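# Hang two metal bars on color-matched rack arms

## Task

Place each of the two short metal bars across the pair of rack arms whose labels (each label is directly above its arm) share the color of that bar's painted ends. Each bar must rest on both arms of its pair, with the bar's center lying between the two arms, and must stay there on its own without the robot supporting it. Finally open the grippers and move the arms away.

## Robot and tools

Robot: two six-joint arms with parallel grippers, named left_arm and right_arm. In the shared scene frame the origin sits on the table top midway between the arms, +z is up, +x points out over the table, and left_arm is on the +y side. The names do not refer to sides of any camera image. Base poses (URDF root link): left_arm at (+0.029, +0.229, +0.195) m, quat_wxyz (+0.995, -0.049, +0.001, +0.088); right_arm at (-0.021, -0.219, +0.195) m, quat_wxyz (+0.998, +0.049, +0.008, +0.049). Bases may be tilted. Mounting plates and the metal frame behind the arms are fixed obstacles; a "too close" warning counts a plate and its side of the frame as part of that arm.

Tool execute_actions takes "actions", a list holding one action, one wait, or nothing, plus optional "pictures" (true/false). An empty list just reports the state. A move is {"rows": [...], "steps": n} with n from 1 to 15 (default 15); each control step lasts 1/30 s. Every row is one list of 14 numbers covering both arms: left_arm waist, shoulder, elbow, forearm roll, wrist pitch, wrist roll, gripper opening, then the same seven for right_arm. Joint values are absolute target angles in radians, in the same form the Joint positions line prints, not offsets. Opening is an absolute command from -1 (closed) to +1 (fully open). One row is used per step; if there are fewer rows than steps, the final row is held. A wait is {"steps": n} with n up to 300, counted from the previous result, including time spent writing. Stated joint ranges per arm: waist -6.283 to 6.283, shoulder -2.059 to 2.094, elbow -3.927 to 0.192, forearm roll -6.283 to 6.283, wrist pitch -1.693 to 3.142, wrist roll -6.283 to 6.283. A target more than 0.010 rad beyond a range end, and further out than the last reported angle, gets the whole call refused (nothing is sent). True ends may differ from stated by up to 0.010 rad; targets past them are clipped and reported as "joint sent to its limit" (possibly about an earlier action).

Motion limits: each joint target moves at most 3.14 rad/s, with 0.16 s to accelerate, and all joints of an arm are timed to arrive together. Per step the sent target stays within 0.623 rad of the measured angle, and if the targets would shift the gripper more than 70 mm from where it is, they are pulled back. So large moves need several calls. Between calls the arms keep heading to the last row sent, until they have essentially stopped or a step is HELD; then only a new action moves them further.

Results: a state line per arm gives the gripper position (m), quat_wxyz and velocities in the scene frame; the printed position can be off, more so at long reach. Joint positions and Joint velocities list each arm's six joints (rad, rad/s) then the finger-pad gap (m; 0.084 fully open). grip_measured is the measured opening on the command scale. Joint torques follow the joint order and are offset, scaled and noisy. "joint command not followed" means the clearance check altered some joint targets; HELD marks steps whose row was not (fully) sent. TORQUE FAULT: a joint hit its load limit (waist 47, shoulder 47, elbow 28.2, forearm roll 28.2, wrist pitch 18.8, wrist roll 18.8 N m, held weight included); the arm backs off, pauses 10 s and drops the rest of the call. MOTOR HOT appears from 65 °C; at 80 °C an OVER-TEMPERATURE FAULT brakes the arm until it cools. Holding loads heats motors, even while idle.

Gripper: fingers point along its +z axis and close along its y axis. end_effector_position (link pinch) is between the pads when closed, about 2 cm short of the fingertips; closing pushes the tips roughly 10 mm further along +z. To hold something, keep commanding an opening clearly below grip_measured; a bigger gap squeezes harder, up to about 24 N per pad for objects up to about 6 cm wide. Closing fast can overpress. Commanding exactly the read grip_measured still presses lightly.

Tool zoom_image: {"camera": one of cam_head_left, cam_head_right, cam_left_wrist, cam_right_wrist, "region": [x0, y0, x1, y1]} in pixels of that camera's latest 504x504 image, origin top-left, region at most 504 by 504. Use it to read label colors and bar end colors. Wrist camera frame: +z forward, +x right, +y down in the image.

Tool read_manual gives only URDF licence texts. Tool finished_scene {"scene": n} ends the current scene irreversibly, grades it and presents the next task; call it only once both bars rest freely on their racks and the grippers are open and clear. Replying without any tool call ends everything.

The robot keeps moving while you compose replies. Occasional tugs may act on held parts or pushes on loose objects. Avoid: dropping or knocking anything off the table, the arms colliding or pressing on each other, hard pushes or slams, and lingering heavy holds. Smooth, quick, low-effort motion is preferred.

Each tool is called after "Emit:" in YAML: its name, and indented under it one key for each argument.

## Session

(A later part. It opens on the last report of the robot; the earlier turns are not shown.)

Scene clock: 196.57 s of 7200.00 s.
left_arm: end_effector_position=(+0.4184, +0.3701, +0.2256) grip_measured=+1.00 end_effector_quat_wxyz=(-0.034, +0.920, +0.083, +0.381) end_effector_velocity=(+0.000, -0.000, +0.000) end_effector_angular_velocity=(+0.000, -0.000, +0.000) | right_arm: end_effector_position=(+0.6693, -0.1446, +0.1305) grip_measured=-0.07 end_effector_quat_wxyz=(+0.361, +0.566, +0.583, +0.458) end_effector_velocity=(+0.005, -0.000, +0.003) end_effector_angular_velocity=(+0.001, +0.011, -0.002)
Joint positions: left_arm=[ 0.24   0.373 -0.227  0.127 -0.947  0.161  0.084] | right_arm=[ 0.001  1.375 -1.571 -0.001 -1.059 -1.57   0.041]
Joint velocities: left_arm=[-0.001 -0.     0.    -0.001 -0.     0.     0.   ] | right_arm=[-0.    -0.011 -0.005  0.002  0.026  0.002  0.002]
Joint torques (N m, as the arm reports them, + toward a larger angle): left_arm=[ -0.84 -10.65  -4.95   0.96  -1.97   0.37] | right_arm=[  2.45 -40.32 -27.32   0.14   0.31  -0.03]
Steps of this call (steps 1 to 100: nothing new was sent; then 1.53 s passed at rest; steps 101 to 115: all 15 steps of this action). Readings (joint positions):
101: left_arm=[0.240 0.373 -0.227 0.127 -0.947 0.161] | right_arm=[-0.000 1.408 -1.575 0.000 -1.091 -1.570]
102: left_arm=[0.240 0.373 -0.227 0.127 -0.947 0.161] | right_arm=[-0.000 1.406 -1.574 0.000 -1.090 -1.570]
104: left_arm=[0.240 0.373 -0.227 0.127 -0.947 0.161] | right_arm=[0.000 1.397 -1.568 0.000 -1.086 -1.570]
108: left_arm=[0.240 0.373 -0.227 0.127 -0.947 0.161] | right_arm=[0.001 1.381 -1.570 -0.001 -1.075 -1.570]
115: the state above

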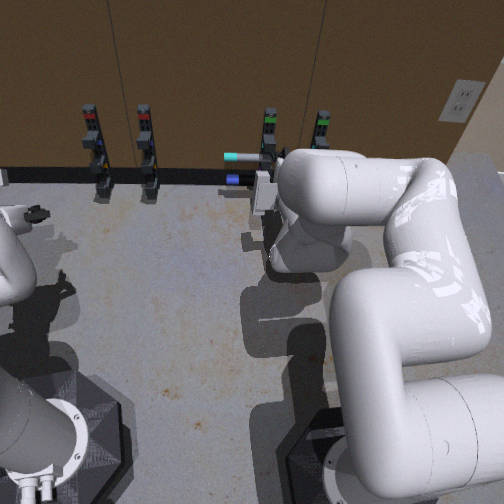

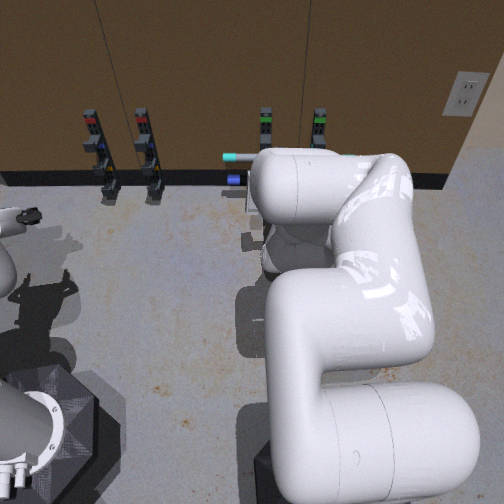

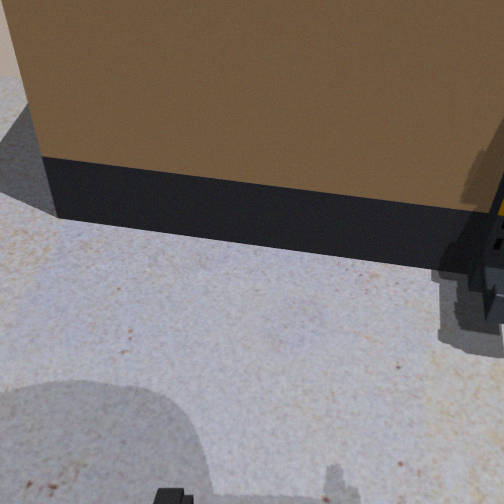

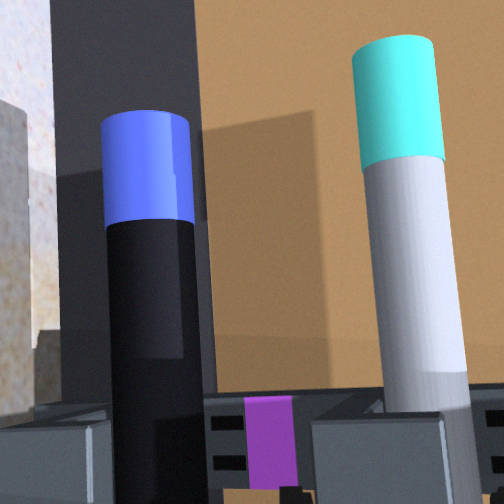

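Emit:
execute_actions:
  actions:
    - {"rows":[[0.24,0.373,-0.227,0.127,-0.947,0.161,1,0,1.38,-1.575,0,-1.07,-1.57,1]],"steps":15}
  pictures: false

Emit:
execute_actions:
  actions:
    - {"rows":[[0.24,0.373,-0.227,0.127,-0.947,0.161,1,0,1.27,-1.2,0,-1.22,-1.57,1]],"steps":15}
  pictures: false

Emit:
execute_actions:
  actions:
    - {"rows":[[0.24,0.373,-0.227,0.127,-0.947,0.161,1,0,1.83,-1.86,0,-1.47,-1.57,1]],"steps":15}
  pictures: false

Emit:
execute_actions:
  actions:
    - {"steps":15}

Scene clock: 226.10 s of 7200.00 s.
left_arm: end_effector_position=(+0.4184, +0.3701, +0.2256) grip_measured=+1.00 end_effector_quat_wxyz=(-0.034, +0.920, +0.083, +0.381) end_effector_velocity=(+0.000, -0.000, +0.000) end_effector_angular_velocity=(+0.000, -0.000, -0.001) | right_arm: end_effector_position=(+0.6703, -0.1467, +0.1336) grip_measured=+0.99 end_effector_quat_wxyz=(+0.366, +0.565, +0.578, +0.462) end_effector_velocity=(-0.008, +0.008, -0.013) end_effector_angular_velocity=(-0.004, +0.028, +0.016)
Joint positions: left_arm=[ 0.24   0.373 -0.227  0.127 -0.947  0.161  0.084] | right_arm=[-0.001  1.378 -1.576  0.001 -1.071 -1.57   0.084]
Joint velocities: left_arm=[ 0.    -0.    -0.     0.001  0.     0.     0.   ] | right_arm=[ 0.008  0.011  0.01  -0.005  0.008 -0.001  0.003]
Joint torques (N m, as the arm reports them, + toward a larger angle): left_arm=[-1.74 -9.97 -5.06  0.8  -2.1   0.46] | right_arm=[  1.85 -32.98 -13.36  -0.02  -1.84  -0.81]
Steps of this call (steps 1 to 15: the robot went on to your last target; steps 16 to 90: nothing new was sent; then 26.03 s passed at rest; steps 91 to 105: all 15 steps of this action). Readings (joint positions):
91: left_arm=[0.240 0.373 -0.227 0.127 -0.947 0.161] | right_arm=[0.000 1.372 -1.570 -0.000 -1.060 -1.570]
92: left_arm=[0.240 0.373 -0.227 0.127 -0.947 0.161] | right_arm=[0.000 1.373 -1.570 -0.000 -1.061 -1.570]
94: left_arm=[0.240 0.373 -0.227 0.127 -0.947 0.161] | right_arm=[-0.001 1.372 -1.577 0.001 -1.066 -1.569]
98: left_arm=[0.240 0.373 -0.227 0.127 -0.947 0.161] | right_arm=[-0.004 1.370 -1.585 0.002 -1.074 -1.569]
105: the state above

Scene clock: 226.60 s of 7200.00 s.
left_arm: end_effector_position=(+0.4184, +0.3701, +0.2256) grip_measured=+1.00 end_effector_quat_wxyz=(-0.034, +0.920, +0.083, +0.381) end_effector_velocity=(-0.000, +0.001, -0.000) end_effector_angular_velocity=(+0.000, +0.001, +0.003) | right_arm: end_effector_position=(+0.5789, -0.1522, +0.1087) grip_measured=+1.00 end_effector_quat_wxyz=(+0.332, +0.584, +0.604, +0.428) end_effector_velocity=(-0.023, -0.002, +0.006) end_effector_angular_velocity=(-0.001, +0.012, +0.002)
Joint positions: left_arm=[ 0.24   0.373 -0.227  0.127 -0.947  0.161  0.084] | right_arm=[-0.     1.273 -1.211  0.    -1.216 -1.57   0.084]
Joint velocities: left_arm=[ 0.001  0.     0.    -0.002 -0.    -0.     0.   ] | right_arm=[ 0.001 -0.043  0.104 -0.    -0.049  0.     0.   ]
Joint torques (N m, as the arm reports them, + toward a larger angle): left_arm=[-0.16 -9.58 -5.15  0.93 -2.06  0.48] | right_arm=[  2.27 -28.52  -8.52  -0.06  -1.98  -0.34]
Steps of this call (steps 1 to 15: all 15 steps of this action). Readings (joint positions):
1: left_arm=[0.240 0.373 -0.227 0.127 -0.947 0.161] | right_arm=[-0.001 1.378 -1.576 0.000 -1.071 -1.570]
2: left_arm=[0.240 0.373 -0.227 0.127 -0.947 0.161] | right_arm=[-0.001 1.377 -1.572 0.000 -1.072 -1.570]
4: left_arm=[0.240 0.373 -0.227 0.127 -0.947 0.161] | right_arm=[-0.001 1.360 -1.526 0.000 -1.092 -1.570]
8: left_arm=[0.240 0.373 -0.227 0.127 -0.947 0.161] | right_arm=[-0.000 1.311 -1.340 0.000 -1.163 -1.570]
15: the state above

Scene clock: 236.97 s of 7200.00 s.
left_arm: end_effector_position=(+0.4184, +0.3701, +0.2256) grip_measured=+1.00 end_effector_quat_wxyz=(-0.034, +0.920, +0.083, +0.381) end_effector_velocity=(+0.000, -0.000, +0.000) end_effector_angular_velocity=(-0.000, -0.001, -0.001) | right_arm: end_effector_position=(+0.6095, -0.1490, +0.1048) grip_measured=+1.00 end_effector_quat_wxyz=(+0.421, +0.526, +0.528, +0.517) end_effector_velocity=(+0.000, +0.000, +0.000) end_effector_angular_velocity=(-0.000, -0.000, +0.001)
Joint positions: left_arm=[ 0.24   0.373 -0.227  0.127 -0.947  0.161  0.084] | right_arm=[ 0.003  1.604 -1.655  0.007 -1.42  -1.57   0.084]
Joint velocities: left_arm=[-0.    -0.    -0.     0.001  0.    -0.     0.   ] | right_arm=[-0.     0.    -0.    -0.001  0.    -0.     0.   ]
Joint torques (N m, as the arm reports them, + toward a larger angle): left_arm=[-1.06 -9.52 -4.5   0.71 -2.11  0.36] | right_arm=[  3.11 -29.61  -9.62  -0.32  -1.7   -0.57]
TORQUE FAULT: the external load on joint 2 (shoulder) of the right arm reached its load limit, and that arm stopped for 10 seconds. A torque fault stops only its own arm. That arm's remaining commands of this call were not run. Joint 2 (shoulder) of that arm moved back by up to 3 degrees. That arm holds there, with its grip as last carried out, and accepts commands again: back off and push less far. That arm stops again, at the same cost, whenever a joint's load reaches its limit.
The stop of the right arm began at step 11 of this call (marked STOPPED below). From that step on that arm followed nothing that you had sent. 5 of its steps, steps kept back included, did not run and will not run. Nothing is kept back now, and the robot has no last target.
Steps of this call (steps 1 to 15: all 15 steps of this action; steps 16 to 311: the stop continued). Readings (joint positions):
1: left_arm=[0.240 0.373 -0.227 0.127 -0.947 0.161] | right_arm=[-0.000 1.272 -1.208 0.000 -1.217 -1.570]
2: left_arm=[0.240 0.373 -0.227 0.127 -0.947 0.161] | right_arm=[-0.000 1.274 -1.210 0.000 -1.220 -1.570]
4: left_arm=[0.240 0.373 -0.227 0.127 -0.947 0.161] | right_arm=[-0.000 1.313 -1.256 0.000 -1.241 -1.570]
8: left_arm=[0.240 0.373 -0.227 0.127 -0.947 0.161] | right_arm=[-0.000 1.560 -1.538 -0.000 -1.349 -1.570]
11: left_arm=[0.240 0.373 -0.227 0.127 -0.947 0.161] | right_arm=[0.002 1.637 -1.645 0.012 -1.418 -1.570] STOPPED (the right arm)
311: the state above

Scene clock: 237.00 s of 7200.00 s.
left_arm: end_effector_position=(+0.4184, +0.3701, +0.2256) grip_measured=+1.00 end_effector_quat_wxyz=(-0.034, +0.920, +0.083, +0.381) end_effector_velocity=(-0.000, +0.001, -0.000) end_effector_angular_velocity=(+0.000, +0.000, +0.003) | right_arm: end_effector_position=(+0.6095, -0.1490, +0.1048) grip_measured=+1.00 end_effector_quat_wxyz=(+0.421, +0.526, +0.528, +0.517) end_effector_velocity=(-0.001, +0.000, -0.001) end_effector_angular_velocity=(-0.000, +0.002, +0.001)
Joint positions: left_arm=[ 0.24   0.373 -0.227  0.127 -0.947  0.161  0.084] | right_arm=[ 0.003  1.604 -1.655  0.007 -1.42  -1.57   0.084]
Joint velocities: left_arm=[ 0.002 -0.    -0.    -0.002  0.     0.     0.   ] | right_arm=[ 0.     0.002  0.    -0.    -0.    -0.     0.   ]
Joint torques (N m, as the arm reports them, + toward a larger angle): left_arm=[-1.1  -9.91 -5.05  0.63 -2.24  0.44] | right_arm=[  3.04 -29.23  -9.52  -0.12  -1.72  -0.7 ]
A stop began in an earlier call of the same reply, so what this call sent did not run. Send another action.
Steps of this call (step 1: nothing new was sent). Readings (joint positions):
1: the state above

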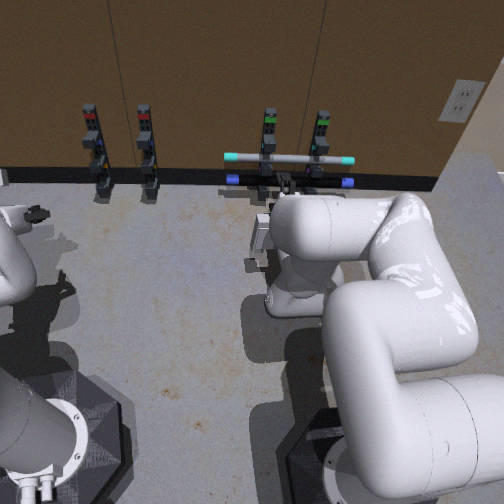

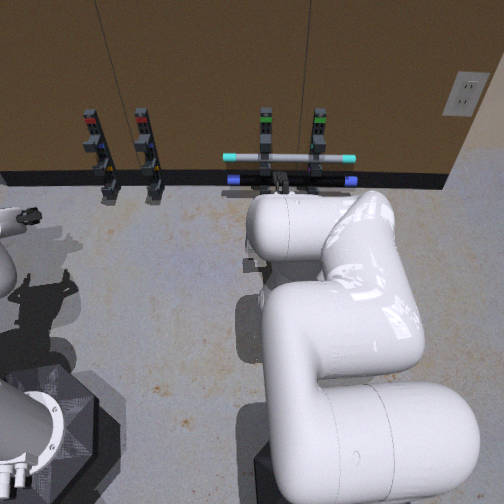

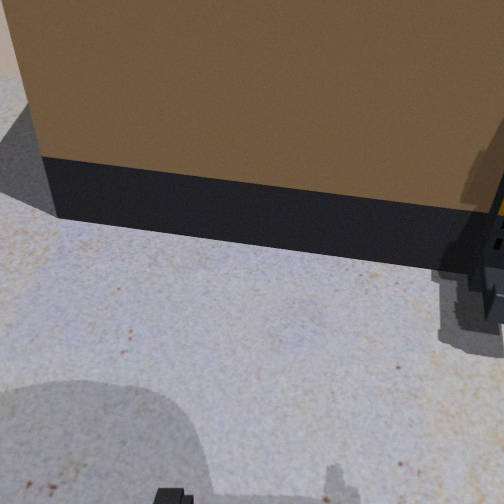

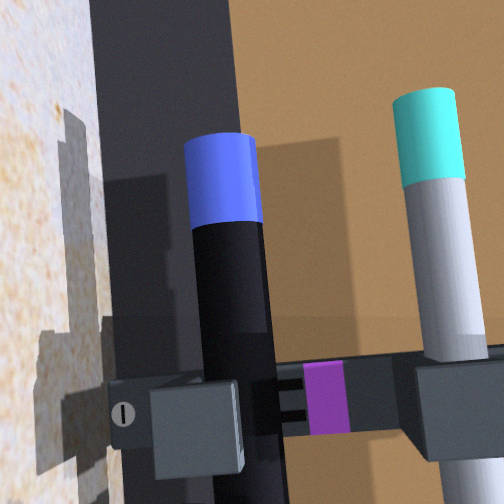

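Emit:
execute_actions:
  actions:
    - {"rows":[[0.24,0.373,-0.227,0.127,-0.947,0.161,1,0,1.63,-1.78,0,-1.3,-1.57,1],[0.24,0.373,-0.227,0.127,-0.947,0.161,1,0,1.63,-1.78,0,-1.3,-1.57,1],[0.24,0.373,-0.227,0.127,-0.947,0.161,1,0,1.63,-1.78,0,-1.3,-1.57,1],[0.24,0.373,-0.227,0.127,-0.947,0.161,1,0,1.63,-1.78,0,-1.3,-1.57,1],[0.24,0.373,-0.227,0.127,-0.947,0.161,1,0,1.63,-1.78,0,-1.3,-1.57,1],[0.24,0.373,-0.227,0.127,-0.947,0.161,1,0,1.63,-1.78,0,-1.3,-1.57,1],[0.24,0.373,-0.227,0.127,-0.947,0.161,1,0,1.666,-1.905,0,-1.18,-1.57,1]],"steps":15}

Scene clock: 260.60 s of 7200.00 s.
left_arm: end_effector_position=(+0.4184, +0.3701, +0.2256) grip_measured=+1.00 end_effector_quat_wxyz=(-0.034, +0.920, +0.083, +0.381) end_effector_velocity=(+0.000, +0.000, +0.000) end_effector_angular_velocity=(+0.000, -0.000, +0.000) | right_arm: end_effector_position=(+0.6500, -0.1455, +0.1110) grip_measured=+1.00 end_effector_quat_wxyz=(+0.425, +0.521, +0.524, +0.523) end_effector_velocity=(+0.000, -0.000, +0.001) end_effector_angular_velocity=(+0.000, -0.001, -0.001)
Joint positions: left_arm=[ 0.24   0.373 -0.227  0.127 -0.947  0.161  0.084] | right_arm=[-0.     1.654 -1.842 -0.    -1.302 -1.57   0.084]
Joint velocities: left_arm=[ 0. -0.  0. -0. -0.  0.  0.] | right_arm=[-0.    -0.001  0.     0.001 -0.    -0.     0.   ]
Joint torques (N m, as the arm reports them, + toward a larger angle): left_arm=[ -0.97 -11.17  -5.27   0.26  -1.83   0.63] | right_arm=[  1.52 -50.82 -32.6    0.1   -3.35  -0.36]
TORQUE FAULT: the external load on joint 5 (wrist pitch) of the right arm reached its load limit, and that arm stopped for 10 seconds. A torque fault stops only its own arm. That arm's remaining commands of this call were not run. Joint 5 (wrist pitch) of that arm moved back by up to 3 degrees. That arm holds there, with its grip as last carried out, and accepts commands again: back off and push less far. That arm stops again, at the same cost, whenever a joint's load reaches its limit.
The stop of the right arm began at step 103 of this call (marked STOPPED below). From that step on that arm followed nothing that you had sent. 3 of its steps, steps kept back included, did not run and will not run. Nothing is kept back now, and the robot has no last target.
Steps of this call (steps 1 to 90: nothing new was sent; then 10.17 s passed at rest; steps 91 to 105: all 15 steps of this action; steps 106 to 403: the stop continued). Readings (joint positions):
91: left_arm=[0.240 0.373 -0.227 0.127 -0.947 0.161] | right_arm=[0.003 1.604 -1.655 0.007 -1.420 -1.570]
92: left_arm=[0.240 0.373 -0.227 0.127 -0.947 0.161] | right_arm=[0.002 1.605 -1.659 0.007 -1.416 -1.570]
94: left_arm=[0.240 0.373 -0.227 0.127 -0.947 0.161] | right_arm=[0.002 1.614 -1.694 0.005 -1.381 -1.570]
98: left_arm=[0.240 0.373 -0.227 0.127 -0.947 0.161] | right_arm=[0.000 1.626 -1.765 0.001 -1.316 -1.570]
103: left_arm=[0.240 0.373 -0.227 0.127 -0.947 0.161] | right_arm=[-0.000 1.656 -1.842 -0.000 -1.260 -1.569] STOPPED (the right arm)
403: the state above

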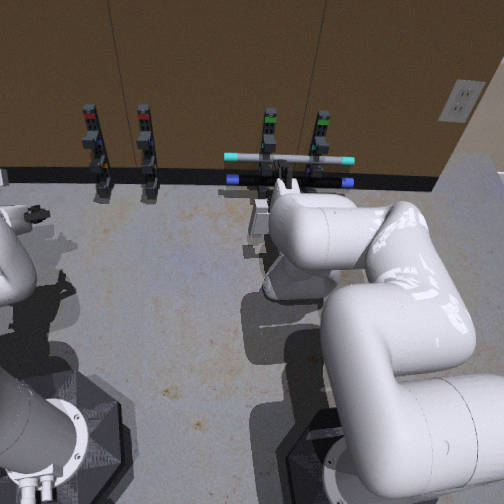

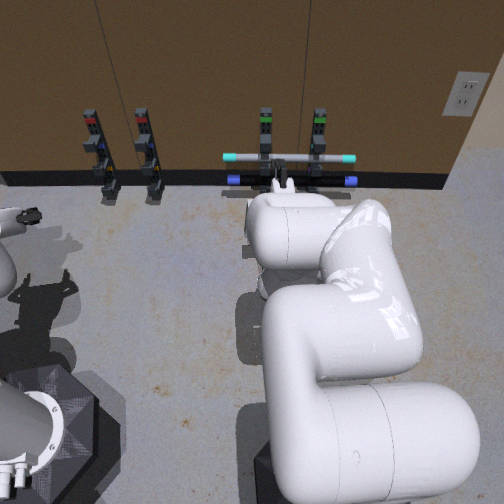

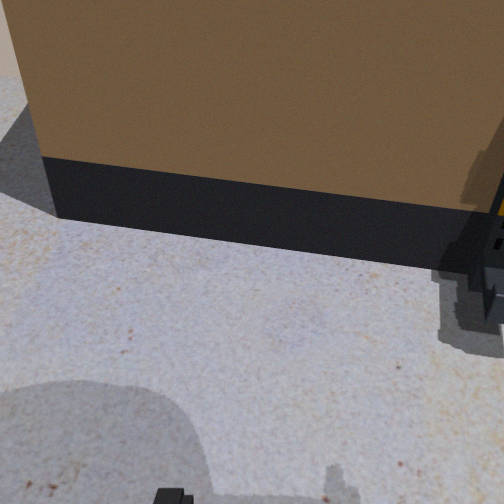

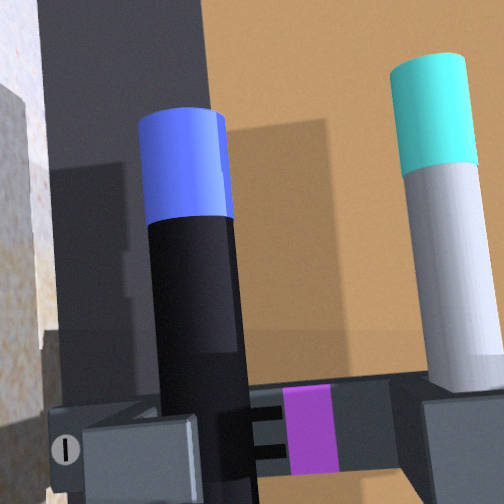

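Emit:
execute_actions:
  actions:
    - {"rows":[[0.24,0.373,-0.227,0.127,-0.947,0.161,1,0,1.61,-1.6,0,-1.45,-1.57,0.3]],"steps":15}
  pictures: false

Emit:
execute_actions:
  actions:
    - {"rows":[[0.24,0.373,-0.227,0.127,-0.947,0.161,1,0,1.66,-1.64,0,-1.46,-1.57,0.3]],"steps":15}
  pictures: false

Emit:
execute_actions:
  actions:
    - {"rows":[[0.24,0.373,-0.227,0.127,-0.947,0.161,1,0,1.69,-1.8,0,-1.33,-1.57,0.3]],"steps":15}

Scene clock: 270.63 s of 7200.00 s.
left_arm: end_effector_position=(+0.4184, +0.3701, +0.2256) grip_measured=+1.00 end_effector_quat_wxyz=(-0.034, +0.920, +0.083, +0.381) end_effector_velocity=(+0.000, +0.000, +0.000) end_effector_angular_velocity=(+0.000, -0.000, +0.001) | right_arm: end_effector_position=(+0.5917, -0.1494, +0.0923) grip_measured=+0.29 end_effector_quat_wxyz=(+0.413, +0.530, +0.536, +0.511) end_effector_velocity=(-0.012, +0.000, -0.006) end_effector_angular_velocity=(-0.002, +0.018, +0.004)
Joint positions: left_arm=[ 0.24   0.373 -0.227  0.127 -0.947  0.161  0.084] | right_arm=[-0.     1.609 -1.606  0.    -1.448 -1.57   0.057]
Joint velocities: left_arm=[-0.001 -0.     0.    -0.001 -0.    -0.     0.   ] | right_arm=[ 0.001 -0.003  0.041 -0.001 -0.019 -0.    -0.001]
Joint torques (N m, as the arm reports them, + toward a larger angle): left_arm=[ -1.27 -10.49  -5.23   1.2   -2.24   0.09] | right_arm=[  1.59 -27.94  -8.5   -0.02  -1.56  -0.19]
Steps of this call (steps 1 to 90: nothing new was sent; then 6.53 s passed at rest; steps 91 to 105: all 15 steps of this action). Readings (joint positions):
91: left_arm=[0.240 0.373 -0.227 0.127 -0.947 0.161] | right_arm=[-0.000 1.654 -1.842 -0.000 -1.302 -1.570]
92: left_arm=[0.240 0.373 -0.227 0.127 -0.947 0.161] | right_arm=[-0.000 1.654 -1.838 0.000 -1.305 -1.570]
94: left_arm=[0.240 0.373 -0.227 0.127 -0.947 0.161] | right_arm=[-0.001 1.639 -1.802 0.000 -1.336 -1.570]
98: left_arm=[0.240 0.373 -0.227 0.127 -0.947 0.161] | right_arm=[-0.001 1.613 -1.659 0.000 -1.420 -1.570]
105: the state above

Scene clock: 271.13 s of 7200.00 s.
left_arm: end_effector_position=(+0.4184, +0.3701, +0.2256) grip_measured=+1.00 end_effector_quat_wxyz=(-0.034, +0.920, +0.083, +0.381) end_effector_velocity=(+0.000, -0.000, +0.000) end_effector_angular_velocity=(+0.000, -0.000, -0.000) | right_arm: end_effector_position=(+0.5880, -0.1493, +0.0866) grip_measured=+0.29 end_effector_quat_wxyz=(+0.416, +0.529, +0.534, +0.513) end_effector_velocity=(-0.000, +0.003, +0.001) end_effector_angular_velocity=(+0.001, -0.003, +0.012)
Joint positions: left_arm=[ 0.24   0.373 -0.227  0.127 -0.947  0.161  0.084] | right_arm=[ 0.001  1.635 -1.627  0.002 -1.46  -1.57   0.056]
Joint velocities: left_arm=[-0.001 -0.    -0.    -0.     0.    -0.     0.   ] | right_arm=[-0.    -0.002  0.002 -0.012 -0.001  0.     0.   ]
Joint torques (N m, as the arm reports them, + toward a larger angle): left_arm=[-0.9  -9.83 -4.85  0.75 -1.55  0.16] | right_arm=[  0.29  13.15 -35.92  -4.06  -1.58  -0.54]
Steps of this call (steps 1 to 15: all 15 steps of this action). Readings (joint positions):
1: left_arm=[0.240 0.373 -0.227 0.127 -0.947 0.161] | right_arm=[-0.000 1.609 -1.604 0.000 -1.449 -1.570]
2: left_arm=[0.240 0.373 -0.227 0.127 -0.947 0.161] | right_arm=[-0.000 1.612 -1.607 0.000 -1.450 -1.570]
4: left_arm=[0.240 0.373 -0.227 0.127 -0.947 0.161] | right_arm=[-0.000 1.628 -1.620 0.000 -1.454 -1.570]
8: left_arm=[0.240 0.373 -0.227 0.127 -0.947 0.161] | right_arm=[0.001 1.635 -1.626 0.003 -1.458 -1.570]
15: the state above

Scene clock: 281.27 s of 7200.00 s.
left_arm: end_effector_position=(+0.4184, +0.3701, +0.2256) grip_measured=+1.00 end_effector_quat_wxyz=(-0.034, +0.920, +0.083, +0.381) end_effector_velocity=(+0.000, -0.000, +0.000) end_effector_angular_velocity=(+0.000, -0.000, -0.001) | right_arm: end_effector_position=(+0.5776, -0.1493, +0.0723) grip_measured=+0.29 end_effector_quat_wxyz=(+0.401, +0.540, +0.547, +0.497) end_effector_velocity=(-0.000, +0.000, -0.000) end_effector_angular_velocity=(-0.000, +0.000, -0.000)
Joint positions: left_arm=[ 0.24   0.373 -0.227  0.127 -0.947  0.161  0.084] | right_arm=[ 0.001  1.626 -1.581  0.004 -1.443 -1.57   0.056]
Joint velocities: left_arm=[-0.001 -0.     0.    -0.     0.     0.    -0.   ] | right_arm=[ 0.  0.  0.  0.  0. -0.  0.]
Joint torques (N m, as the arm reports them, + toward a larger angle): left_arm=[ -1.41 -10.37  -4.92   0.69  -2.26   0.22] | right_arm=[-1.76  0.06  9.03  0.84 -2.04 -0.45]
TORQUE FAULT: the external load on joint 3 (elbow) of the right arm reached its load limit, and that arm stopped for 10 seconds. A torque fault stops only its own arm. That arm's remaining commands of this call were not run. Joint 3 (elbow) of that arm moved back by up to 3 degrees. That arm holds there, with its grip as last carried out, and accepts commands again: back off and push less far. That arm stops again, at the same cost, whenever a joint's load reaches its limit.
The stop of the right arm began at step 4 of this call (marked STOPPED below). From that step on that arm followed nothing that you had sent. 12 of its steps, steps kept back included, did not run and will not run. Nothing is kept back now, and the robot has no last target.
Steps of this call (steps 1 to 15: all 15 steps of this action; steps 16 to 304: the stop continued). Readings (joint positions):
1: left_arm=[0.240 0.373 -0.227 0.127 -0.947 0.161] | right_arm=[0.001 1.635 -1.627 0.002 -1.460 -1.570]
2: left_arm=[0.240 0.373 -0.227 0.127 -0.947 0.161] | right_arm=[0.001 1.635 -1.629 0.002 -1.456 -1.570]
4: left_arm=[0.240 0.373 -0.227 0.127 -0.947 0.161] | right_arm=[0.000 1.634 -1.631 0.004 -1.441 -1.570] STOPPED (the right arm)
8: left_arm=[0.240 0.373 -0.227 0.127 -0.947 0.161] | right_arm=[0.000 1.633 -1.621 -0.001 -1.443 -1.570]
304: the state above

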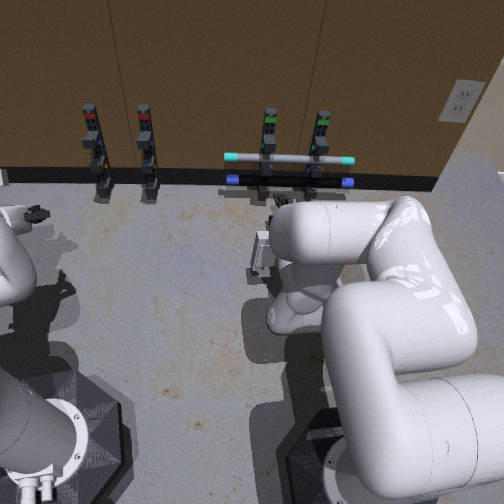

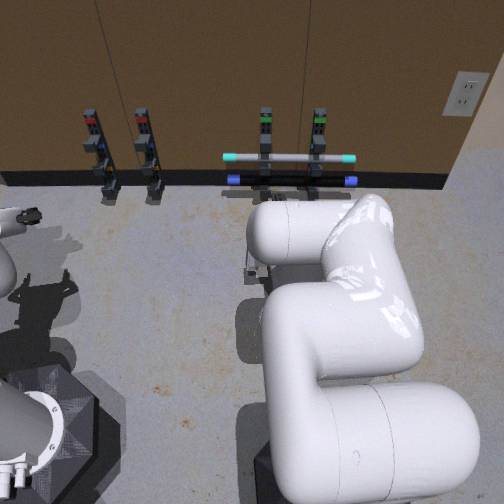

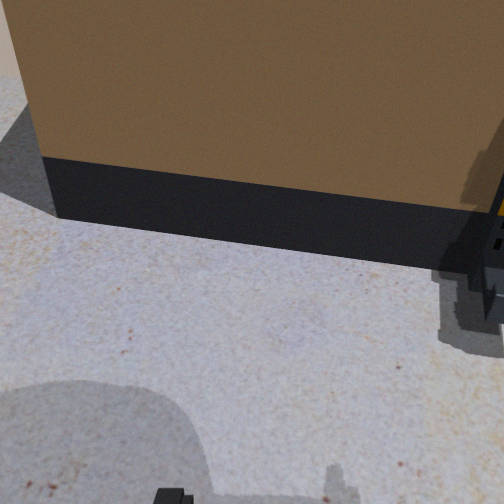

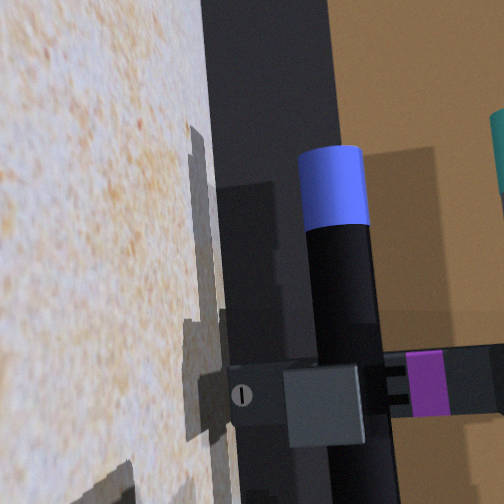

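Emit:
execute_actions:
  actions:
    - {"rows":[[0.24,0.373,-0.227,0.127,-0.947,0.161,1,0,1.27,-1.25,0,-1.17,-1.57,0.3]],"steps":15}
  pictures: false

Emit:
execute_actions:
  actions:
    - {"rows":[[0.24,0.373,-0.227,0.127,-0.947,0.161,1,0,1.3,-1.33,0,-1.13,-1.57,0.3],[0.24,0.373,-0.227,0.127,-0.947,0.161,1,0,1.3,-1.33,0,-1.13,-1.57,0.3],[0.24,0.373,-0.227,0.127,-0.947,0.161,1,0,1.33,-1.4,0,-1.09,-1.57,0.3],[0.24,0.373,-0.227,0.127,-0.947,0.161,1,0,1.33,-1.4,0,-1.09,-1.57,0.3],[0.24,0.373,-0.227,0.127,-0.947,0.161,1,0,1.36,-1.47,0,-1.05,-1.57,0.3],[0.24,0.373,-0.227,0.127,-0.947,0.161,1,0,1.36,-1.47,0,-1.05,-1.57,0.3],[0.24,0.373,-0.227,0.127,-0.947,0.161,1,0,1.39,-1.54,0,-1.01,-1.57,0.3]],"steps":15}

Scene clock: 290.93 s of 7200.00 s.
left_arm: end_effector_position=(+0.4184, +0.3701, +0.2256) grip_measured=+1.00 end_effector_quat_wxyz=(-0.034, +0.920, +0.083, +0.381) end_effector_velocity=(-0.000, +0.000, -0.000) end_effector_angular_velocity=(-0.000, +0.000, -0.000) | right_arm: end_effector_position=(+0.5917, -0.1511, +0.1083) grip_measured=+0.29 end_effector_quat_wxyz=(+0.331, +0.585, +0.605, +0.426) end_effector_velocity=(-0.012, +0.001, -0.009) end_effector_angular_velocity=(-0.007, +0.075, +0.011)
Joint positions: left_arm=[ 0.24   0.373 -0.227  0.127 -0.947  0.161  0.084] | right_arm=[-0.     1.278 -1.253  0.    -1.174 -1.57   0.056]
Joint velocities: left_arm=[ 0.001 -0.     0.     0.001  0.    -0.     0.   ] | right_arm=[ 0.002 -0.04   0.062 -0.002  0.054 -0.    -0.   ]
Joint torques (N m, as the arm reports them, + toward a larger angle): left_arm=[ -0.67 -10.15  -4.87   1.15  -2.23   0.3 ] | right_arm=[  2.27 -29.93  -9.18  -0.34  -2.23  -0.71]
Steps of this call (steps 1 to 90: nothing new was sent; then 6.17 s passed at rest; steps 91 to 105: all 15 steps of this action). Readings (joint positions):
91: left_arm=[0.240 0.373 -0.227 0.127 -0.947 0.161] | right_arm=[0.001 1.626 -1.581 0.004 -1.443 -1.570]
92: left_arm=[0.240 0.373 -0.227 0.127 -0.947 0.161] | right_arm=[0.000 1.624 -1.576 0.004 -1.440 -1.570]
94: left_arm=[0.240 0.373 -0.227 0.127 -0.947 0.161] | right_arm=[-0.002 1.592 -1.522 0.004 -1.403 -1.570]
98: left_arm=[0.240 0.373 -0.227 0.127 -0.947 0.161] | right_arm=[-0.002 1.377 -1.341 0.002 -1.249 -1.570]
105: the state above

Scene clock: 291.43 s of 7200.00 s.
left_arm: end_effector_position=(+0.4184, +0.3701, +0.2256) grip_measured=+1.00 end_effector_quat_wxyz=(-0.034, +0.920, +0.083, +0.381) end_effector_velocity=(+0.000, +0.000, +0.000) end_effector_angular_velocity=(+0.000, -0.000, +0.001) | right_arm: end_effector_position=(+0.6493, -0.1473, +0.0956) grip_measured=+0.29 end_effector_quat_wxyz=(+0.335, +0.586, +0.601, +0.429) end_effector_velocity=(+0.031, +0.002, -0.007) end_effector_angular_velocity=(+0.001, -0.001, -0.002)
Joint positions: left_arm=[ 0.24   0.373 -0.227  0.127 -0.947  0.161  0.084] | right_arm=[-0.004  1.384 -1.525  0.002 -1.019 -1.57   0.056]
Joint velocities: left_arm=[ 0. -0.  0. -0. -0. -0.  0.] | right_arm=[-0.002  0.065 -0.161 -0.     0.095  0.     0.   ]
Joint torques (N m, as the arm reports them, + toward a larger angle): left_arm=[ -0.67 -10.23  -4.74   0.89  -2.16   0.35] | right_arm=[ 11.8  -32.51 -12.02  -3.06  -1.35  -1.02]
Steps of this call (steps 1 to 15: all 15 steps of this action). Readings (joint positions):
1: left_arm=[0.240 0.373 -0.227 0.127 -0.947 0.161] | right_arm=[-0.000 1.276 -1.251 0.000 -1.173 -1.570]
2: left_arm=[0.240 0.373 -0.227 0.127 -0.947 0.161] | right_arm=[-0.000 1.277 -1.254 0.000 -1.169 -1.570]
4: left_arm=[0.240 0.373 -0.227 0.127 -0.947 0.161] | right_arm=[-0.000 1.287 -1.282 0.000 -1.154 -1.570]
8: left_arm=[0.240 0.373 -0.227 0.127 -0.947 0.161] | right_arm=[-0.000 1.326 -1.387 0.000 -1.097 -1.570]
15: the state above

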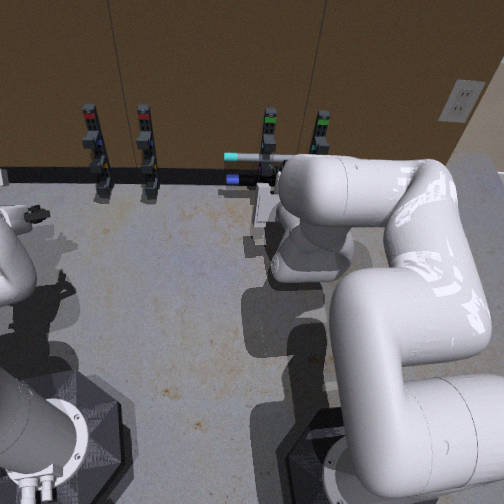

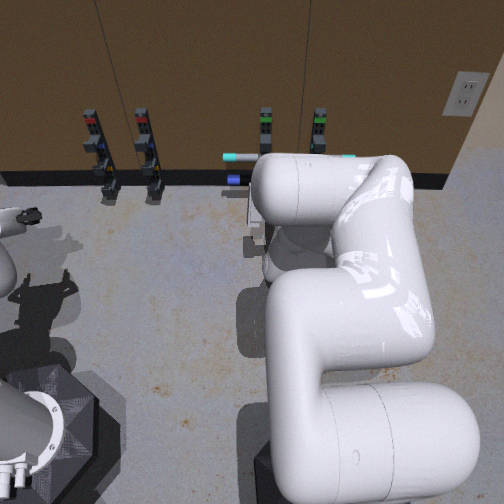

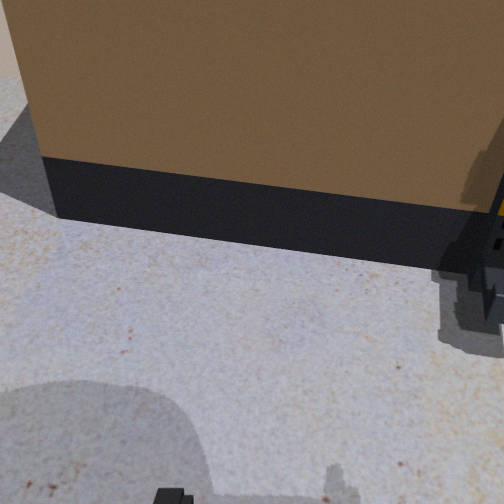

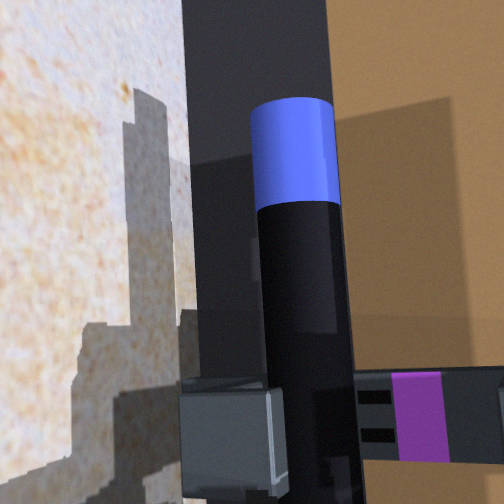

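Emit:
execute_actions:
  actions:
    - {"rows":[[0.24,0.373,-0.227,0.127,-0.947,0.161,1,0,1.38,-1.55,0,-1.0,-1.57,-1]],"steps":15}
  pictures: false

Emit:
execute_actions:
  actions:
    - {"steps":15}
  pictures: false

Scene clock: 297.57 s of 7200.00 s.
left_arm: end_effector_position=(+0.4184, +0.3701, +0.2256) grip_measured=+1.00 end_effector_quat_wxyz=(-0.034, +0.920, +0.083, +0.381) end_effector_velocity=(-0.000, +0.000, -0.000) end_effector_angular_velocity=(+0.000, +0.000, +0.002) | right_arm: end_effector_position=(+0.6533, -0.1467, +0.0958) grip_measured=+0.25 end_effector_quat_wxyz=(+0.332, +0.587, +0.603, +0.426) end_effector_velocity=(-0.000, -0.000, +0.001) end_effector_angular_velocity=(-0.001, +0.003, -0.000)
Joint positions: left_arm=[ 0.24   0.373 -0.227  0.127 -0.947  0.161  0.084] | right_arm=[-0.004  1.382 -1.536  0.001 -0.998 -1.57   0.055]
Joint velocities: left_arm=[ 0.    -0.    -0.    -0.001 -0.     0.     0.   ] | right_arm=[-0.    -0.005  0.005  0.001  0.002 -0.    -0.   ]
Joint torques (N m, as the arm reports them, + toward a larger angle): left_arm=[ -0.51 -10.64  -5.19   0.75  -1.96   0.19] | right_arm=[ 18.29 -45.2  -40.95  -4.3   -0.21  -1.57]
Steps of this call (steps 1 to 30: the robot went on to your last target; steps 31 to 90: nothing new was sent; then 2.63 s passed at rest; steps 91 to 105: all 15 steps of this action). Readings (joint positions):
91: left_arm=[0.240 0.373 -0.227 0.127 -0.947 0.161] | right_arm=[-0.004 1.390 -1.540 0.001 -1.010 -1.570]
92: left_arm=[0.240 0.373 -0.227 0.127 -0.947 0.161] | right_arm=[-0.004 1.390 -1.540 0.001 -1.008 -1.570]
94: left_arm=[0.240 0.373 -0.227 0.127 -0.947 0.161] | right_arm=[-0.004 1.388 -1.540 0.001 -1.005 -1.570]
98: left_arm=[0.240 0.373 -0.227 0.127 -0.947 0.161] | right_arm=[-0.004 1.385 -1.538 0.001 -1.000 -1.570]
105: the state above

Scene clock: 298.07 s of 7200.00 s.
left_arm: end_effector_position=(+0.4184, +0.3701, +0.2256) grip_measured=+1.00 end_effector_quat_wxyz=(-0.034, +0.920, +0.083, +0.381) end_effector_velocity=(-0.000, +0.001, +0.000) end_effector_angular_velocity=(+0.000, -0.000, +0.002) | right_arm: end_effector_position=(+0.6534, -0.1468, +0.0963) grip_measured=+0.24 end_effector_quat_wxyz=(+0.333, +0.586, +0.603, +0.426) end_effector_velocity=(+0.000, -0.000, +0.001) end_effector_angular_velocity=(-0.000, -0.002, -0.000)
Joint positions: left_arm=[ 0.24   0.373 -0.227  0.127 -0.947  0.161  0.084] | right_arm=[-0.004  1.381 -1.535  0.001 -0.999 -1.57   0.054]
Joint velocities: left_arm=[ 0.002 -0.001 -0.    -0.001 -0.     0.     0.   ] | right_arm=[ 0.    -0.001  0.001  0.001 -0.001 -0.    -0.   ]
Joint torques (N m, as the arm reports them, + toward a larger angle): left_arm=[-1.24 -8.92 -5.43  1.4  -2.44  0.34] | right_arm=[ 18.01 -47.99 -41.6   -4.48  -2.    -1.34]
Steps of this call (steps 1 to 15: the robot went on to your last target). Readings (joint positions):
1: left_arm=[0.240 0.373 -0.227 0.127 -0.947 0.161] | right_arm=[-0.004 1.382 -1.536 0.001 -0.998 -1.570]
2: left_arm=[0.240 0.373 -0.227 0.127 -0.947 0.161] | right_arm=[-0.004 1.382 -1.536 0.001 -0.998 -1.570]
4: left_arm=[0.240 0.373 -0.227 0.127 -0.947 0.161] | right_arm=[-0.004 1.381 -1.535 0.001 -0.998 -1.570]
8: left_arm=[0.240 0.373 -0.227 0.127 -0.947 0.161] | right_arm=[-0.004 1.381 -1.535 0.001 -0.998 -1.570]
15: the state above
All arms were judged still, so your last target was given up. Only a new action makes them travel on or press farther. Fingers that are still opening or closing keep moving.

Emit:
execute_actions:
  actions:
    - {"rows":[[0.24,0.373,-0.227,0.127,-0.947,0.161,1,0,1.38,-1.53,0,-1.0,-1.57,0.3]],"steps":12}
  pictures: false

Emit:
execute_actions:
  actions:
    - {"rows":[[0.24,0.373,-0.227,0.127,-0.947,0.161,1,0,1.27,-1.25,0,-1.17,-1.57,0.3]],"steps":15}
  pictures: false

Emit:
execute_actions:
  actions:
    - {"rows":[[0.24,0.373,-0.227,0.127,-0.947,0.161,1,-0.07,1.27,-1.25,0,-1.17,-1.57,0.3]],"steps":12}
  pictures: false

Emit:
execute_actions:
  actions:
    - {"rows":[[0.24,0.373,-0.227,0.127,-0.947,0.161,1,-0.07,1.3,-1.33,0,-1.13,-1.57,0.3],[0.24,0.373,-0.227,0.127,-0.947,0.161,1,-0.07,1.3,-1.33,0,-1.13,-1.57,0.3],[0.24,0.373,-0.227,0.127,-0.947,0.161,1,-0.07,1.33,-1.4,0,-1.09,-1.57,0.3],[0.24,0.373,-0.227,0.127,-0.947,0.161,1,-0.07,1.33,-1.4,0,-1.09,-1.57,0.3],[0.24,0.373,-0.227,0.127,-0.947,0.161,1,-0.07,1.36,-1.47,0,-1.05,-1.57,0.3],[0.24,0.373,-0.227,0.127,-0.947,0.161,1,-0.07,1.36,-1.47,0,-1.05,-1.57,0.3],[0.24,0.373,-0.227,0.127,-0.947,0.161,1,-0.07,1.38,-1.55,0,-1.0,-1.57,0.3]],"steps":15}
  pictures: false

Emit:
execute_actions:
  actions:
    - {"rows":[[0.24,0.373,-0.227,0.127,-0.947,0.161,1,-0.07,1.38,-1.55,0,-1.0,-1.57,0.3],[0.24,0.373,-0.227,0.127,-0.947,0.161,1,-0.07,1.38,-1.55,0,-1.0,-1.57,0.3],[0.24,0.373,-0.227,0.127,-0.947,0.161,1,-0.07,1.38,-1.55,0,-1.0,-1.57,0.3],[0.24,0.373,-0.227,0.127,-0.947,0.161,1,-0.07,1.38,-1.55,0,-1.0,-1.57,-1]],"steps":15}
  pictures: false

Emit:
execute_actions:
  actions:
    - {"steps":15}

Scene clock: 317.33 s of 7200.00 s.
left_arm: end_effector_position=(+0.4184, +0.3701, +0.2256) grip_measured=+1.00 end_effector_quat_wxyz=(-0.034, +0.920, +0.083, +0.381) end_effector_velocity=(-0.000, +0.000, -0.000) end_effector_angular_velocity=(-0.000, +0.001, -0.000) | right_arm: end_effector_position=(+0.6526, -0.1468, +0.0965) grip_measured=+0.28 end_effector_quat_wxyz=(+0.333, +0.586, +0.603, +0.426) end_effector_velocity=(+0.001, +0.000, +0.001) end_effector_angular_velocity=(+0.000, -0.007, -0.000)
Joint positions: left_arm=[ 0.24   0.373 -0.227  0.127 -0.947  0.161  0.084] | right_arm=[-0.004  1.379 -1.53   0.002 -1.    -1.57   0.056]
Joint velocities: left_arm=[0.001 0.    0.    0.001 0.    0.    0.   ] | right_arm=[ 0.     0.004 -0.007 -0.    -0.003 -0.     0.007]
Joint torques (N m, as the arm reports them, + toward a larger angle): left_arm=[-2.14 -9.8  -4.63  0.71 -1.95  0.3 ] | right_arm=[ 17.85 -46.21 -29.51  -4.58  -4.11  -1.4 ]
Steps of this call (steps 1 to 90: nothing new was sent; then 15.87 s passed at rest; steps 91 to 102: all 12 steps of this action). Readings (joint positions):
91: left_arm=[0.240 0.373 -0.227 0.127 -0.947 0.161] | right_arm=[-0.004 1.380 -1.534 0.002 -1.000 -1.570]
92: left_arm=[0.240 0.373 -0.227 0.127 -0.947 0.161] | right_arm=[-0.004 1.380 -1.533 0.002 -1.000 -1.570]
94: left_arm=[0.240 0.373 -0.227 0.127 -0.947 0.161] | right_arm=[-0.004 1.379 -1.531 0.002 -1.000 -1.570]
98: left_arm=[0.240 0.373 -0.227 0.127 -0.947 0.161] | right_arm=[-0.004 1.378 -1.529 0.002 -1.000 -1.570]
102: the state above

Scene clock: 317.83 s of 7200.00 s.
left_arm: end_effector_position=(+0.4184, +0.3701, +0.2256) grip_measured=+1.00 end_effector_quat_wxyz=(-0.034, +0.920, +0.083, +0.381) end_effector_velocity=(+0.000, -0.000, +0.000) end_effector_angular_velocity=(+0.000, -0.001, -0.000) | right_arm: end_effector_position=(+0.5949, -0.1488, +0.1124) grip_measured=+0.29 end_effector_quat_wxyz=(+0.331, +0.583, +0.606, +0.428) end_effector_velocity=(-0.011, -0.015, -0.004) end_effector_angular_velocity=(+0.000, +0.016, -0.028)
Joint positions: left_arm=[ 0.24   0.373 -0.227  0.127 -0.947  0.161  0.084] | right_arm=[ 0.003  1.27  -1.256 -0.001 -1.168 -1.57   0.056]
Joint velocities: left_arm=[-0.001 -0.001 -0.    -0.     0.    -0.     0.   ] | right_arm=[-0.018 -0.011  0.045  0.01  -0.022  0.002  0.   ]
Joint torques (N m, as the arm reports them, + toward a larger angle): left_arm=[ -1.26 -10.52  -5.16   0.83  -2.38   0.71] | right_arm=[  3.5  -28.64  -8.48  -0.02  -1.94  -0.55]
Steps of this call (steps 1 to 15: all 15 steps of this action). Readings (joint positions):
1: left_arm=[0.240 0.373 -0.227 0.127 -0.947 0.161] | right_arm=[-0.004 1.379 -1.530 0.002 -1.000 -1.570]
2: left_arm=[0.240 0.373 -0.227 0.127 -0.947 0.161] | right_arm=[-0.004 1.377 -1.527 0.002 -1.003 -1.570]
4: left_arm=[0.240 0.373 -0.227 0.127 -0.947 0.161] | right_arm=[-0.001 1.356 -1.488 -0.000 -1.033 -1.571]
8: left_arm=[0.240 0.373 -0.227 0.127 -0.947 0.161] | right_arm=[0.005 1.289 -1.322 -0.004 -1.133 -1.571]
15: the state above

Scene clock: 318.23 s of 7200.00 s.
left_arm: end_effector_position=(+0.4184, +0.3701, +0.2256) grip_measured=+1.00 end_effector_quat_wxyz=(-0.034, +0.920, +0.083, +0.381) end_effector_velocity=(+0.000, -0.001, +0.000) end_effector_angular_velocity=(+0.000, -0.000, -0.001) | right_arm: end_effector_position=(+0.5959, -0.1925, +0.1071) grip_measured=+0.29 end_effector_quat_wxyz=(+0.344, +0.606, +0.587, +0.413) end_effector_velocity=(-0.000, -0.010, -0.001) end_effector_angular_velocity=(-0.000, +0.002, -0.016)
Joint positions: left_arm=[ 0.24   0.373 -0.227  0.127 -0.947  0.161  0.084] | right_arm=[-0.068  1.27  -1.25  -0.    -1.17  -1.57   0.056]
Joint velocities: left_arm=[-0.002  0.    -0.    -0.     0.     0.     0.   ] | right_arm=[-0.017  0.     0.001 -0.001 -0.    -0.    -0.   ]
Joint torques (N m, as the arm reports them, + toward a larger angle): left_arm=[-0.85 -9.19 -5.32  0.78 -1.83  0.43] | right_arm=[  2.98 -29.29  -8.13  -0.45  -2.1   -0.64]
Steps of this call (steps 1 to 12: all 12 steps of this action). Readings (joint positions):
1: left_arm=[0.240 0.373 -0.227 0.127 -0.947 0.161] | right_arm=[0.002 1.270 -1.254 -0.001 -1.169 -1.570]
2: left_arm=[0.240 0.373 -0.227 0.127 -0.947 0.161] | right_arm=[-0.001 1.270 -1.253 -0.001 -1.169 -1.570]
4: left_arm=[0.240 0.373 -0.227 0.127 -0.947 0.161] | right_arm=[-0.024 1.270 -1.252 -0.001 -1.170 -1.570]
8: left_arm=[0.240 0.373 -0.227 0.127 -0.947 0.161] | right_arm=[-0.061 1.270 -1.251 0.000 -1.170 -1.570]
12: the state above

Scene clock: 318.73 s of 7200.00 s.
left_arm: end_effector_position=(+0.4184, +0.3701, +0.2256) grip_measured=+1.00 end_effector_quat_wxyz=(-0.034, +0.920, +0.083, +0.381) end_effector_velocity=(-0.000, +0.000, -0.000) end_effector_angular_velocity=(-0.000, +0.000, +0.001) | right_arm: end_effector_position=(+0.6580, -0.1914, +0.0981) grip_measured=+0.29 end_effector_quat_wxyz=(+0.349, +0.604, +0.582, +0.418) end_effector_velocity=(+0.019, +0.002, -0.026) end_effector_angular_velocity=(-0.001, +0.033, +0.002)
Joint positions: left_arm=[ 0.24   0.373 -0.227  0.127 -0.947  0.161  0.084] | right_arm=[-0.07   1.375 -1.533 -0.    -1.009 -1.57   0.056]
Joint velocities: left_arm=[ 0.001  0.     0.    -0.    -0.     0.    -0.   ] | right_arm=[-0.001  0.086 -0.148  0.     0.096  0.     0.003]
Joint torques (N m, as the arm reports them, + toward a larger angle): left_arm=[ -1.44 -10.91  -5.03   0.63  -1.93   0.28] | right_arm=[  3.   -36.41 -14.56  -0.35  -2.02  -0.63]
Steps of this call (steps 1 to 15: all 15 steps of this action). Readings (joint positions):
1: left_arm=[0.240 0.373 -0.227 0.127 -0.947 0.161] | right_arm=[-0.068 1.270 -1.250 -0.000 -1.170 -1.570]
2: left_arm=[0.240 0.373 -0.227 0.127 -0.947 0.161] | right_arm=[-0.068 1.272 -1.254 -0.000 -1.168 -1.570]
4: left_arm=[0.240 0.373 -0.227 0.127 -0.947 0.161] | right_arm=[-0.069 1.283 -1.282 -0.000 -1.153 -1.570]
8: left_arm=[0.240 0.373 -0.227 0.127 -0.947 0.161] | right_arm=[-0.069 1.325 -1.387 -0.000 -1.096 -1.570]
15: the state above

Scene clock: 319.23 s of 7200.00 s.
left_arm: end_effector_position=(+0.4184, +0.3701, +0.2256) grip_measured=+1.00 end_effector_quat_wxyz=(-0.034, +0.920, +0.083, +0.381) end_effector_velocity=(-0.000, +0.000, -0.000) end_effector_angular_velocity=(-0.000, +0.000, +0.001) | right_arm: end_effector_position=(+0.6620, -0.1914, +0.0988) grip_measured=-1.00 end_effector_quat_wxyz=(+0.350, +0.603, +0.582, +0.418) end_effector_velocity=(-0.000, -0.000, -0.001) end_effector_angular_velocity=(-0.000, +0.001, -0.000)
Joint positions: left_arm=[ 0.24   0.373 -0.227  0.127 -0.947  0.161  0.084] | right_arm=[-0.07  1.38 -1.55  0.   -1.   -1.57  0.  ]
Joint velocities: left_arm=[ 0.001  0.    -0.     0.001  0.     0.    -0.   ] | right_arm=[-0.     0.     0.001 -0.    -0.     0.     0.   ]
Joint torques (N m, as the arm reports them, + toward a larger angle): left_arm=[ -1.47 -10.62  -5.1    1.02  -2.33   0.35] | right_arm=[  2.56 -31.71 -12.36  -0.05  -1.91  -0.56]
Steps of this call (steps 1 to 15: all 15 steps of this action). Readings (joint positions):
1: left_arm=[0.240 0.373 -0.227 0.127 -0.947 0.161] | right_arm=[-0.070 1.377 -1.537 -0.000 -1.007 -1.570]
2: left_arm=[0.240 0.373 -0.227 0.127 -0.947 0.161] | right_arm=[-0.070 1.378 -1.540 -0.000 -1.006 -1.570]
4: left_arm=[0.240 0.373 -0.227 0.127 -0.947 0.161] | right_arm=[-0.070 1.380 -1.543 0.000 -1.003 -1.570]
8: left_arm=[0.240 0.373 -0.227 0.127 -0.947 0.161] | right_arm=[-0.070 1.379 -1.551 -0.000 -1.000 -1.570]
15: the state above

Scene clock: 319.73 s of 7200.00 s.
left_arm: end_effector_position=(+0.4184, +0.3701, +0.2256) grip_measured=+1.00 end_effector_quat_wxyz=(-0.034, +0.920, +0.083, +0.381) end_effector_velocity=(+0.000, -0.000, +0.000) end_effector_angular_velocity=(+0.000, -0.000, -0.000) | right_arm: end_effector_position=(+0.6619, -0.1914, +0.0987) grip_measured=-1.00 end_effector_quat_wxyz=(+0.350, +0.603, +0.582, +0.418) end_effector_velocity=(+0.000, +0.000, +0.000) end_effector_angular_velocity=(+0.000, -0.000, +0.001)
Joint positions: left_arm=[ 0.24   0.373 -0.227  0.127 -0.947  0.161  0.084] | right_arm=[-0.07  1.38 -1.55  0.   -1.   -1.57  0.  ]
Joint velocities: left_arm=[-0. -0.  0.  0. -0. -0.  0.] | right_arm=[ 0. -0.  0. -0. -0.  0.  0.]
Joint torques (N m, as the arm reports them, + toward a larger angle): left_arm=[ -1.63 -10.09  -5.42   0.94  -2.03   0.33] | right_arm=[  2.44 -32.52 -12.57  -0.55  -1.87  -0.61]
Steps of this call (steps 1 to 15: the robot went on to your last target). Readings (joint positions):
1: left_arm=[0.240 0.373 -0.227 0.127 -0.947 0.161] | right_arm=[-0.070 1.380 -1.550 0.000 -1.000 -1.570]
2: left_arm=[0.240 0.373 -0.227 0.127 -0.947 0.161] | right_arm=[-0.070 1.380 -1.550 0.000 -1.000 -1.570]
4: left_arm=[0.240 0.373 -0.227 0.127 -0.947 0.161] | right_arm=[-0.070 1.380 -1.550 0.000 -1.000 -1.570]
8: left_arm=[0.240 0.373 -0.227 0.127 -0.947 0.161] | right_arm=[-0.070 1.380 -1.550 0.000 -1.000 -1.570]
15: the state above
All arms were judged still, so your last target was given up. Only a new action makes them travel on or press farther. Fingers that are still opening or closing keep moving.

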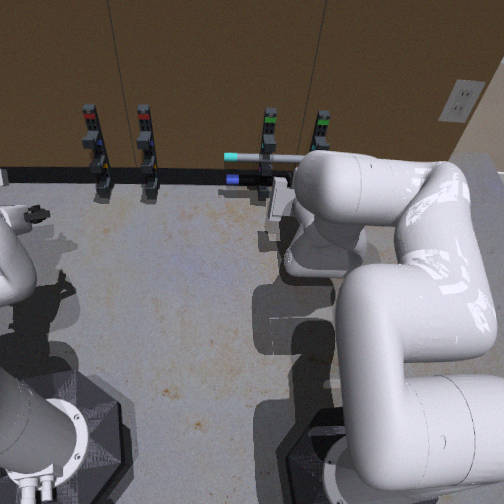

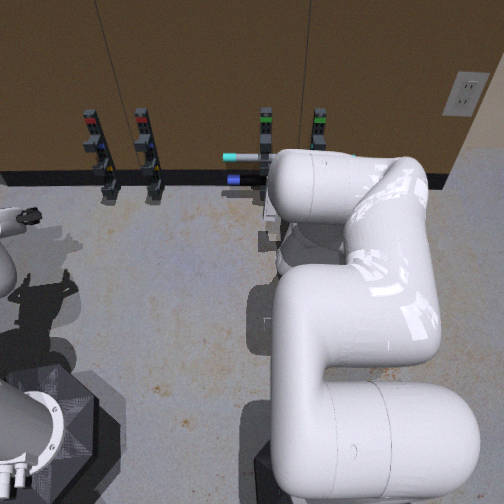

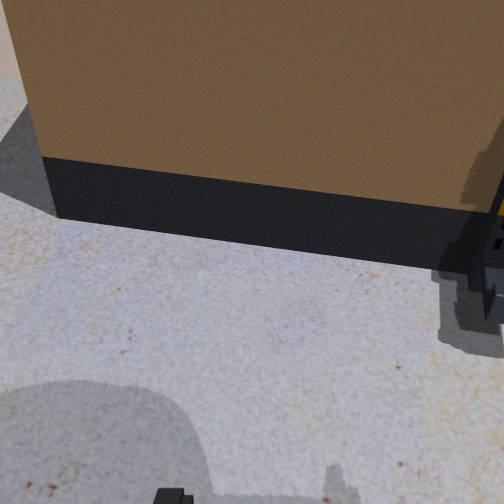

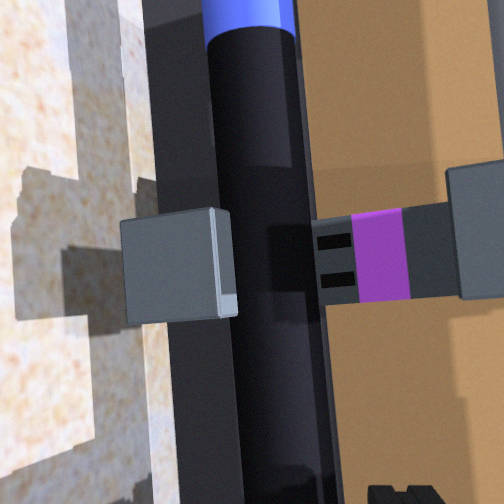

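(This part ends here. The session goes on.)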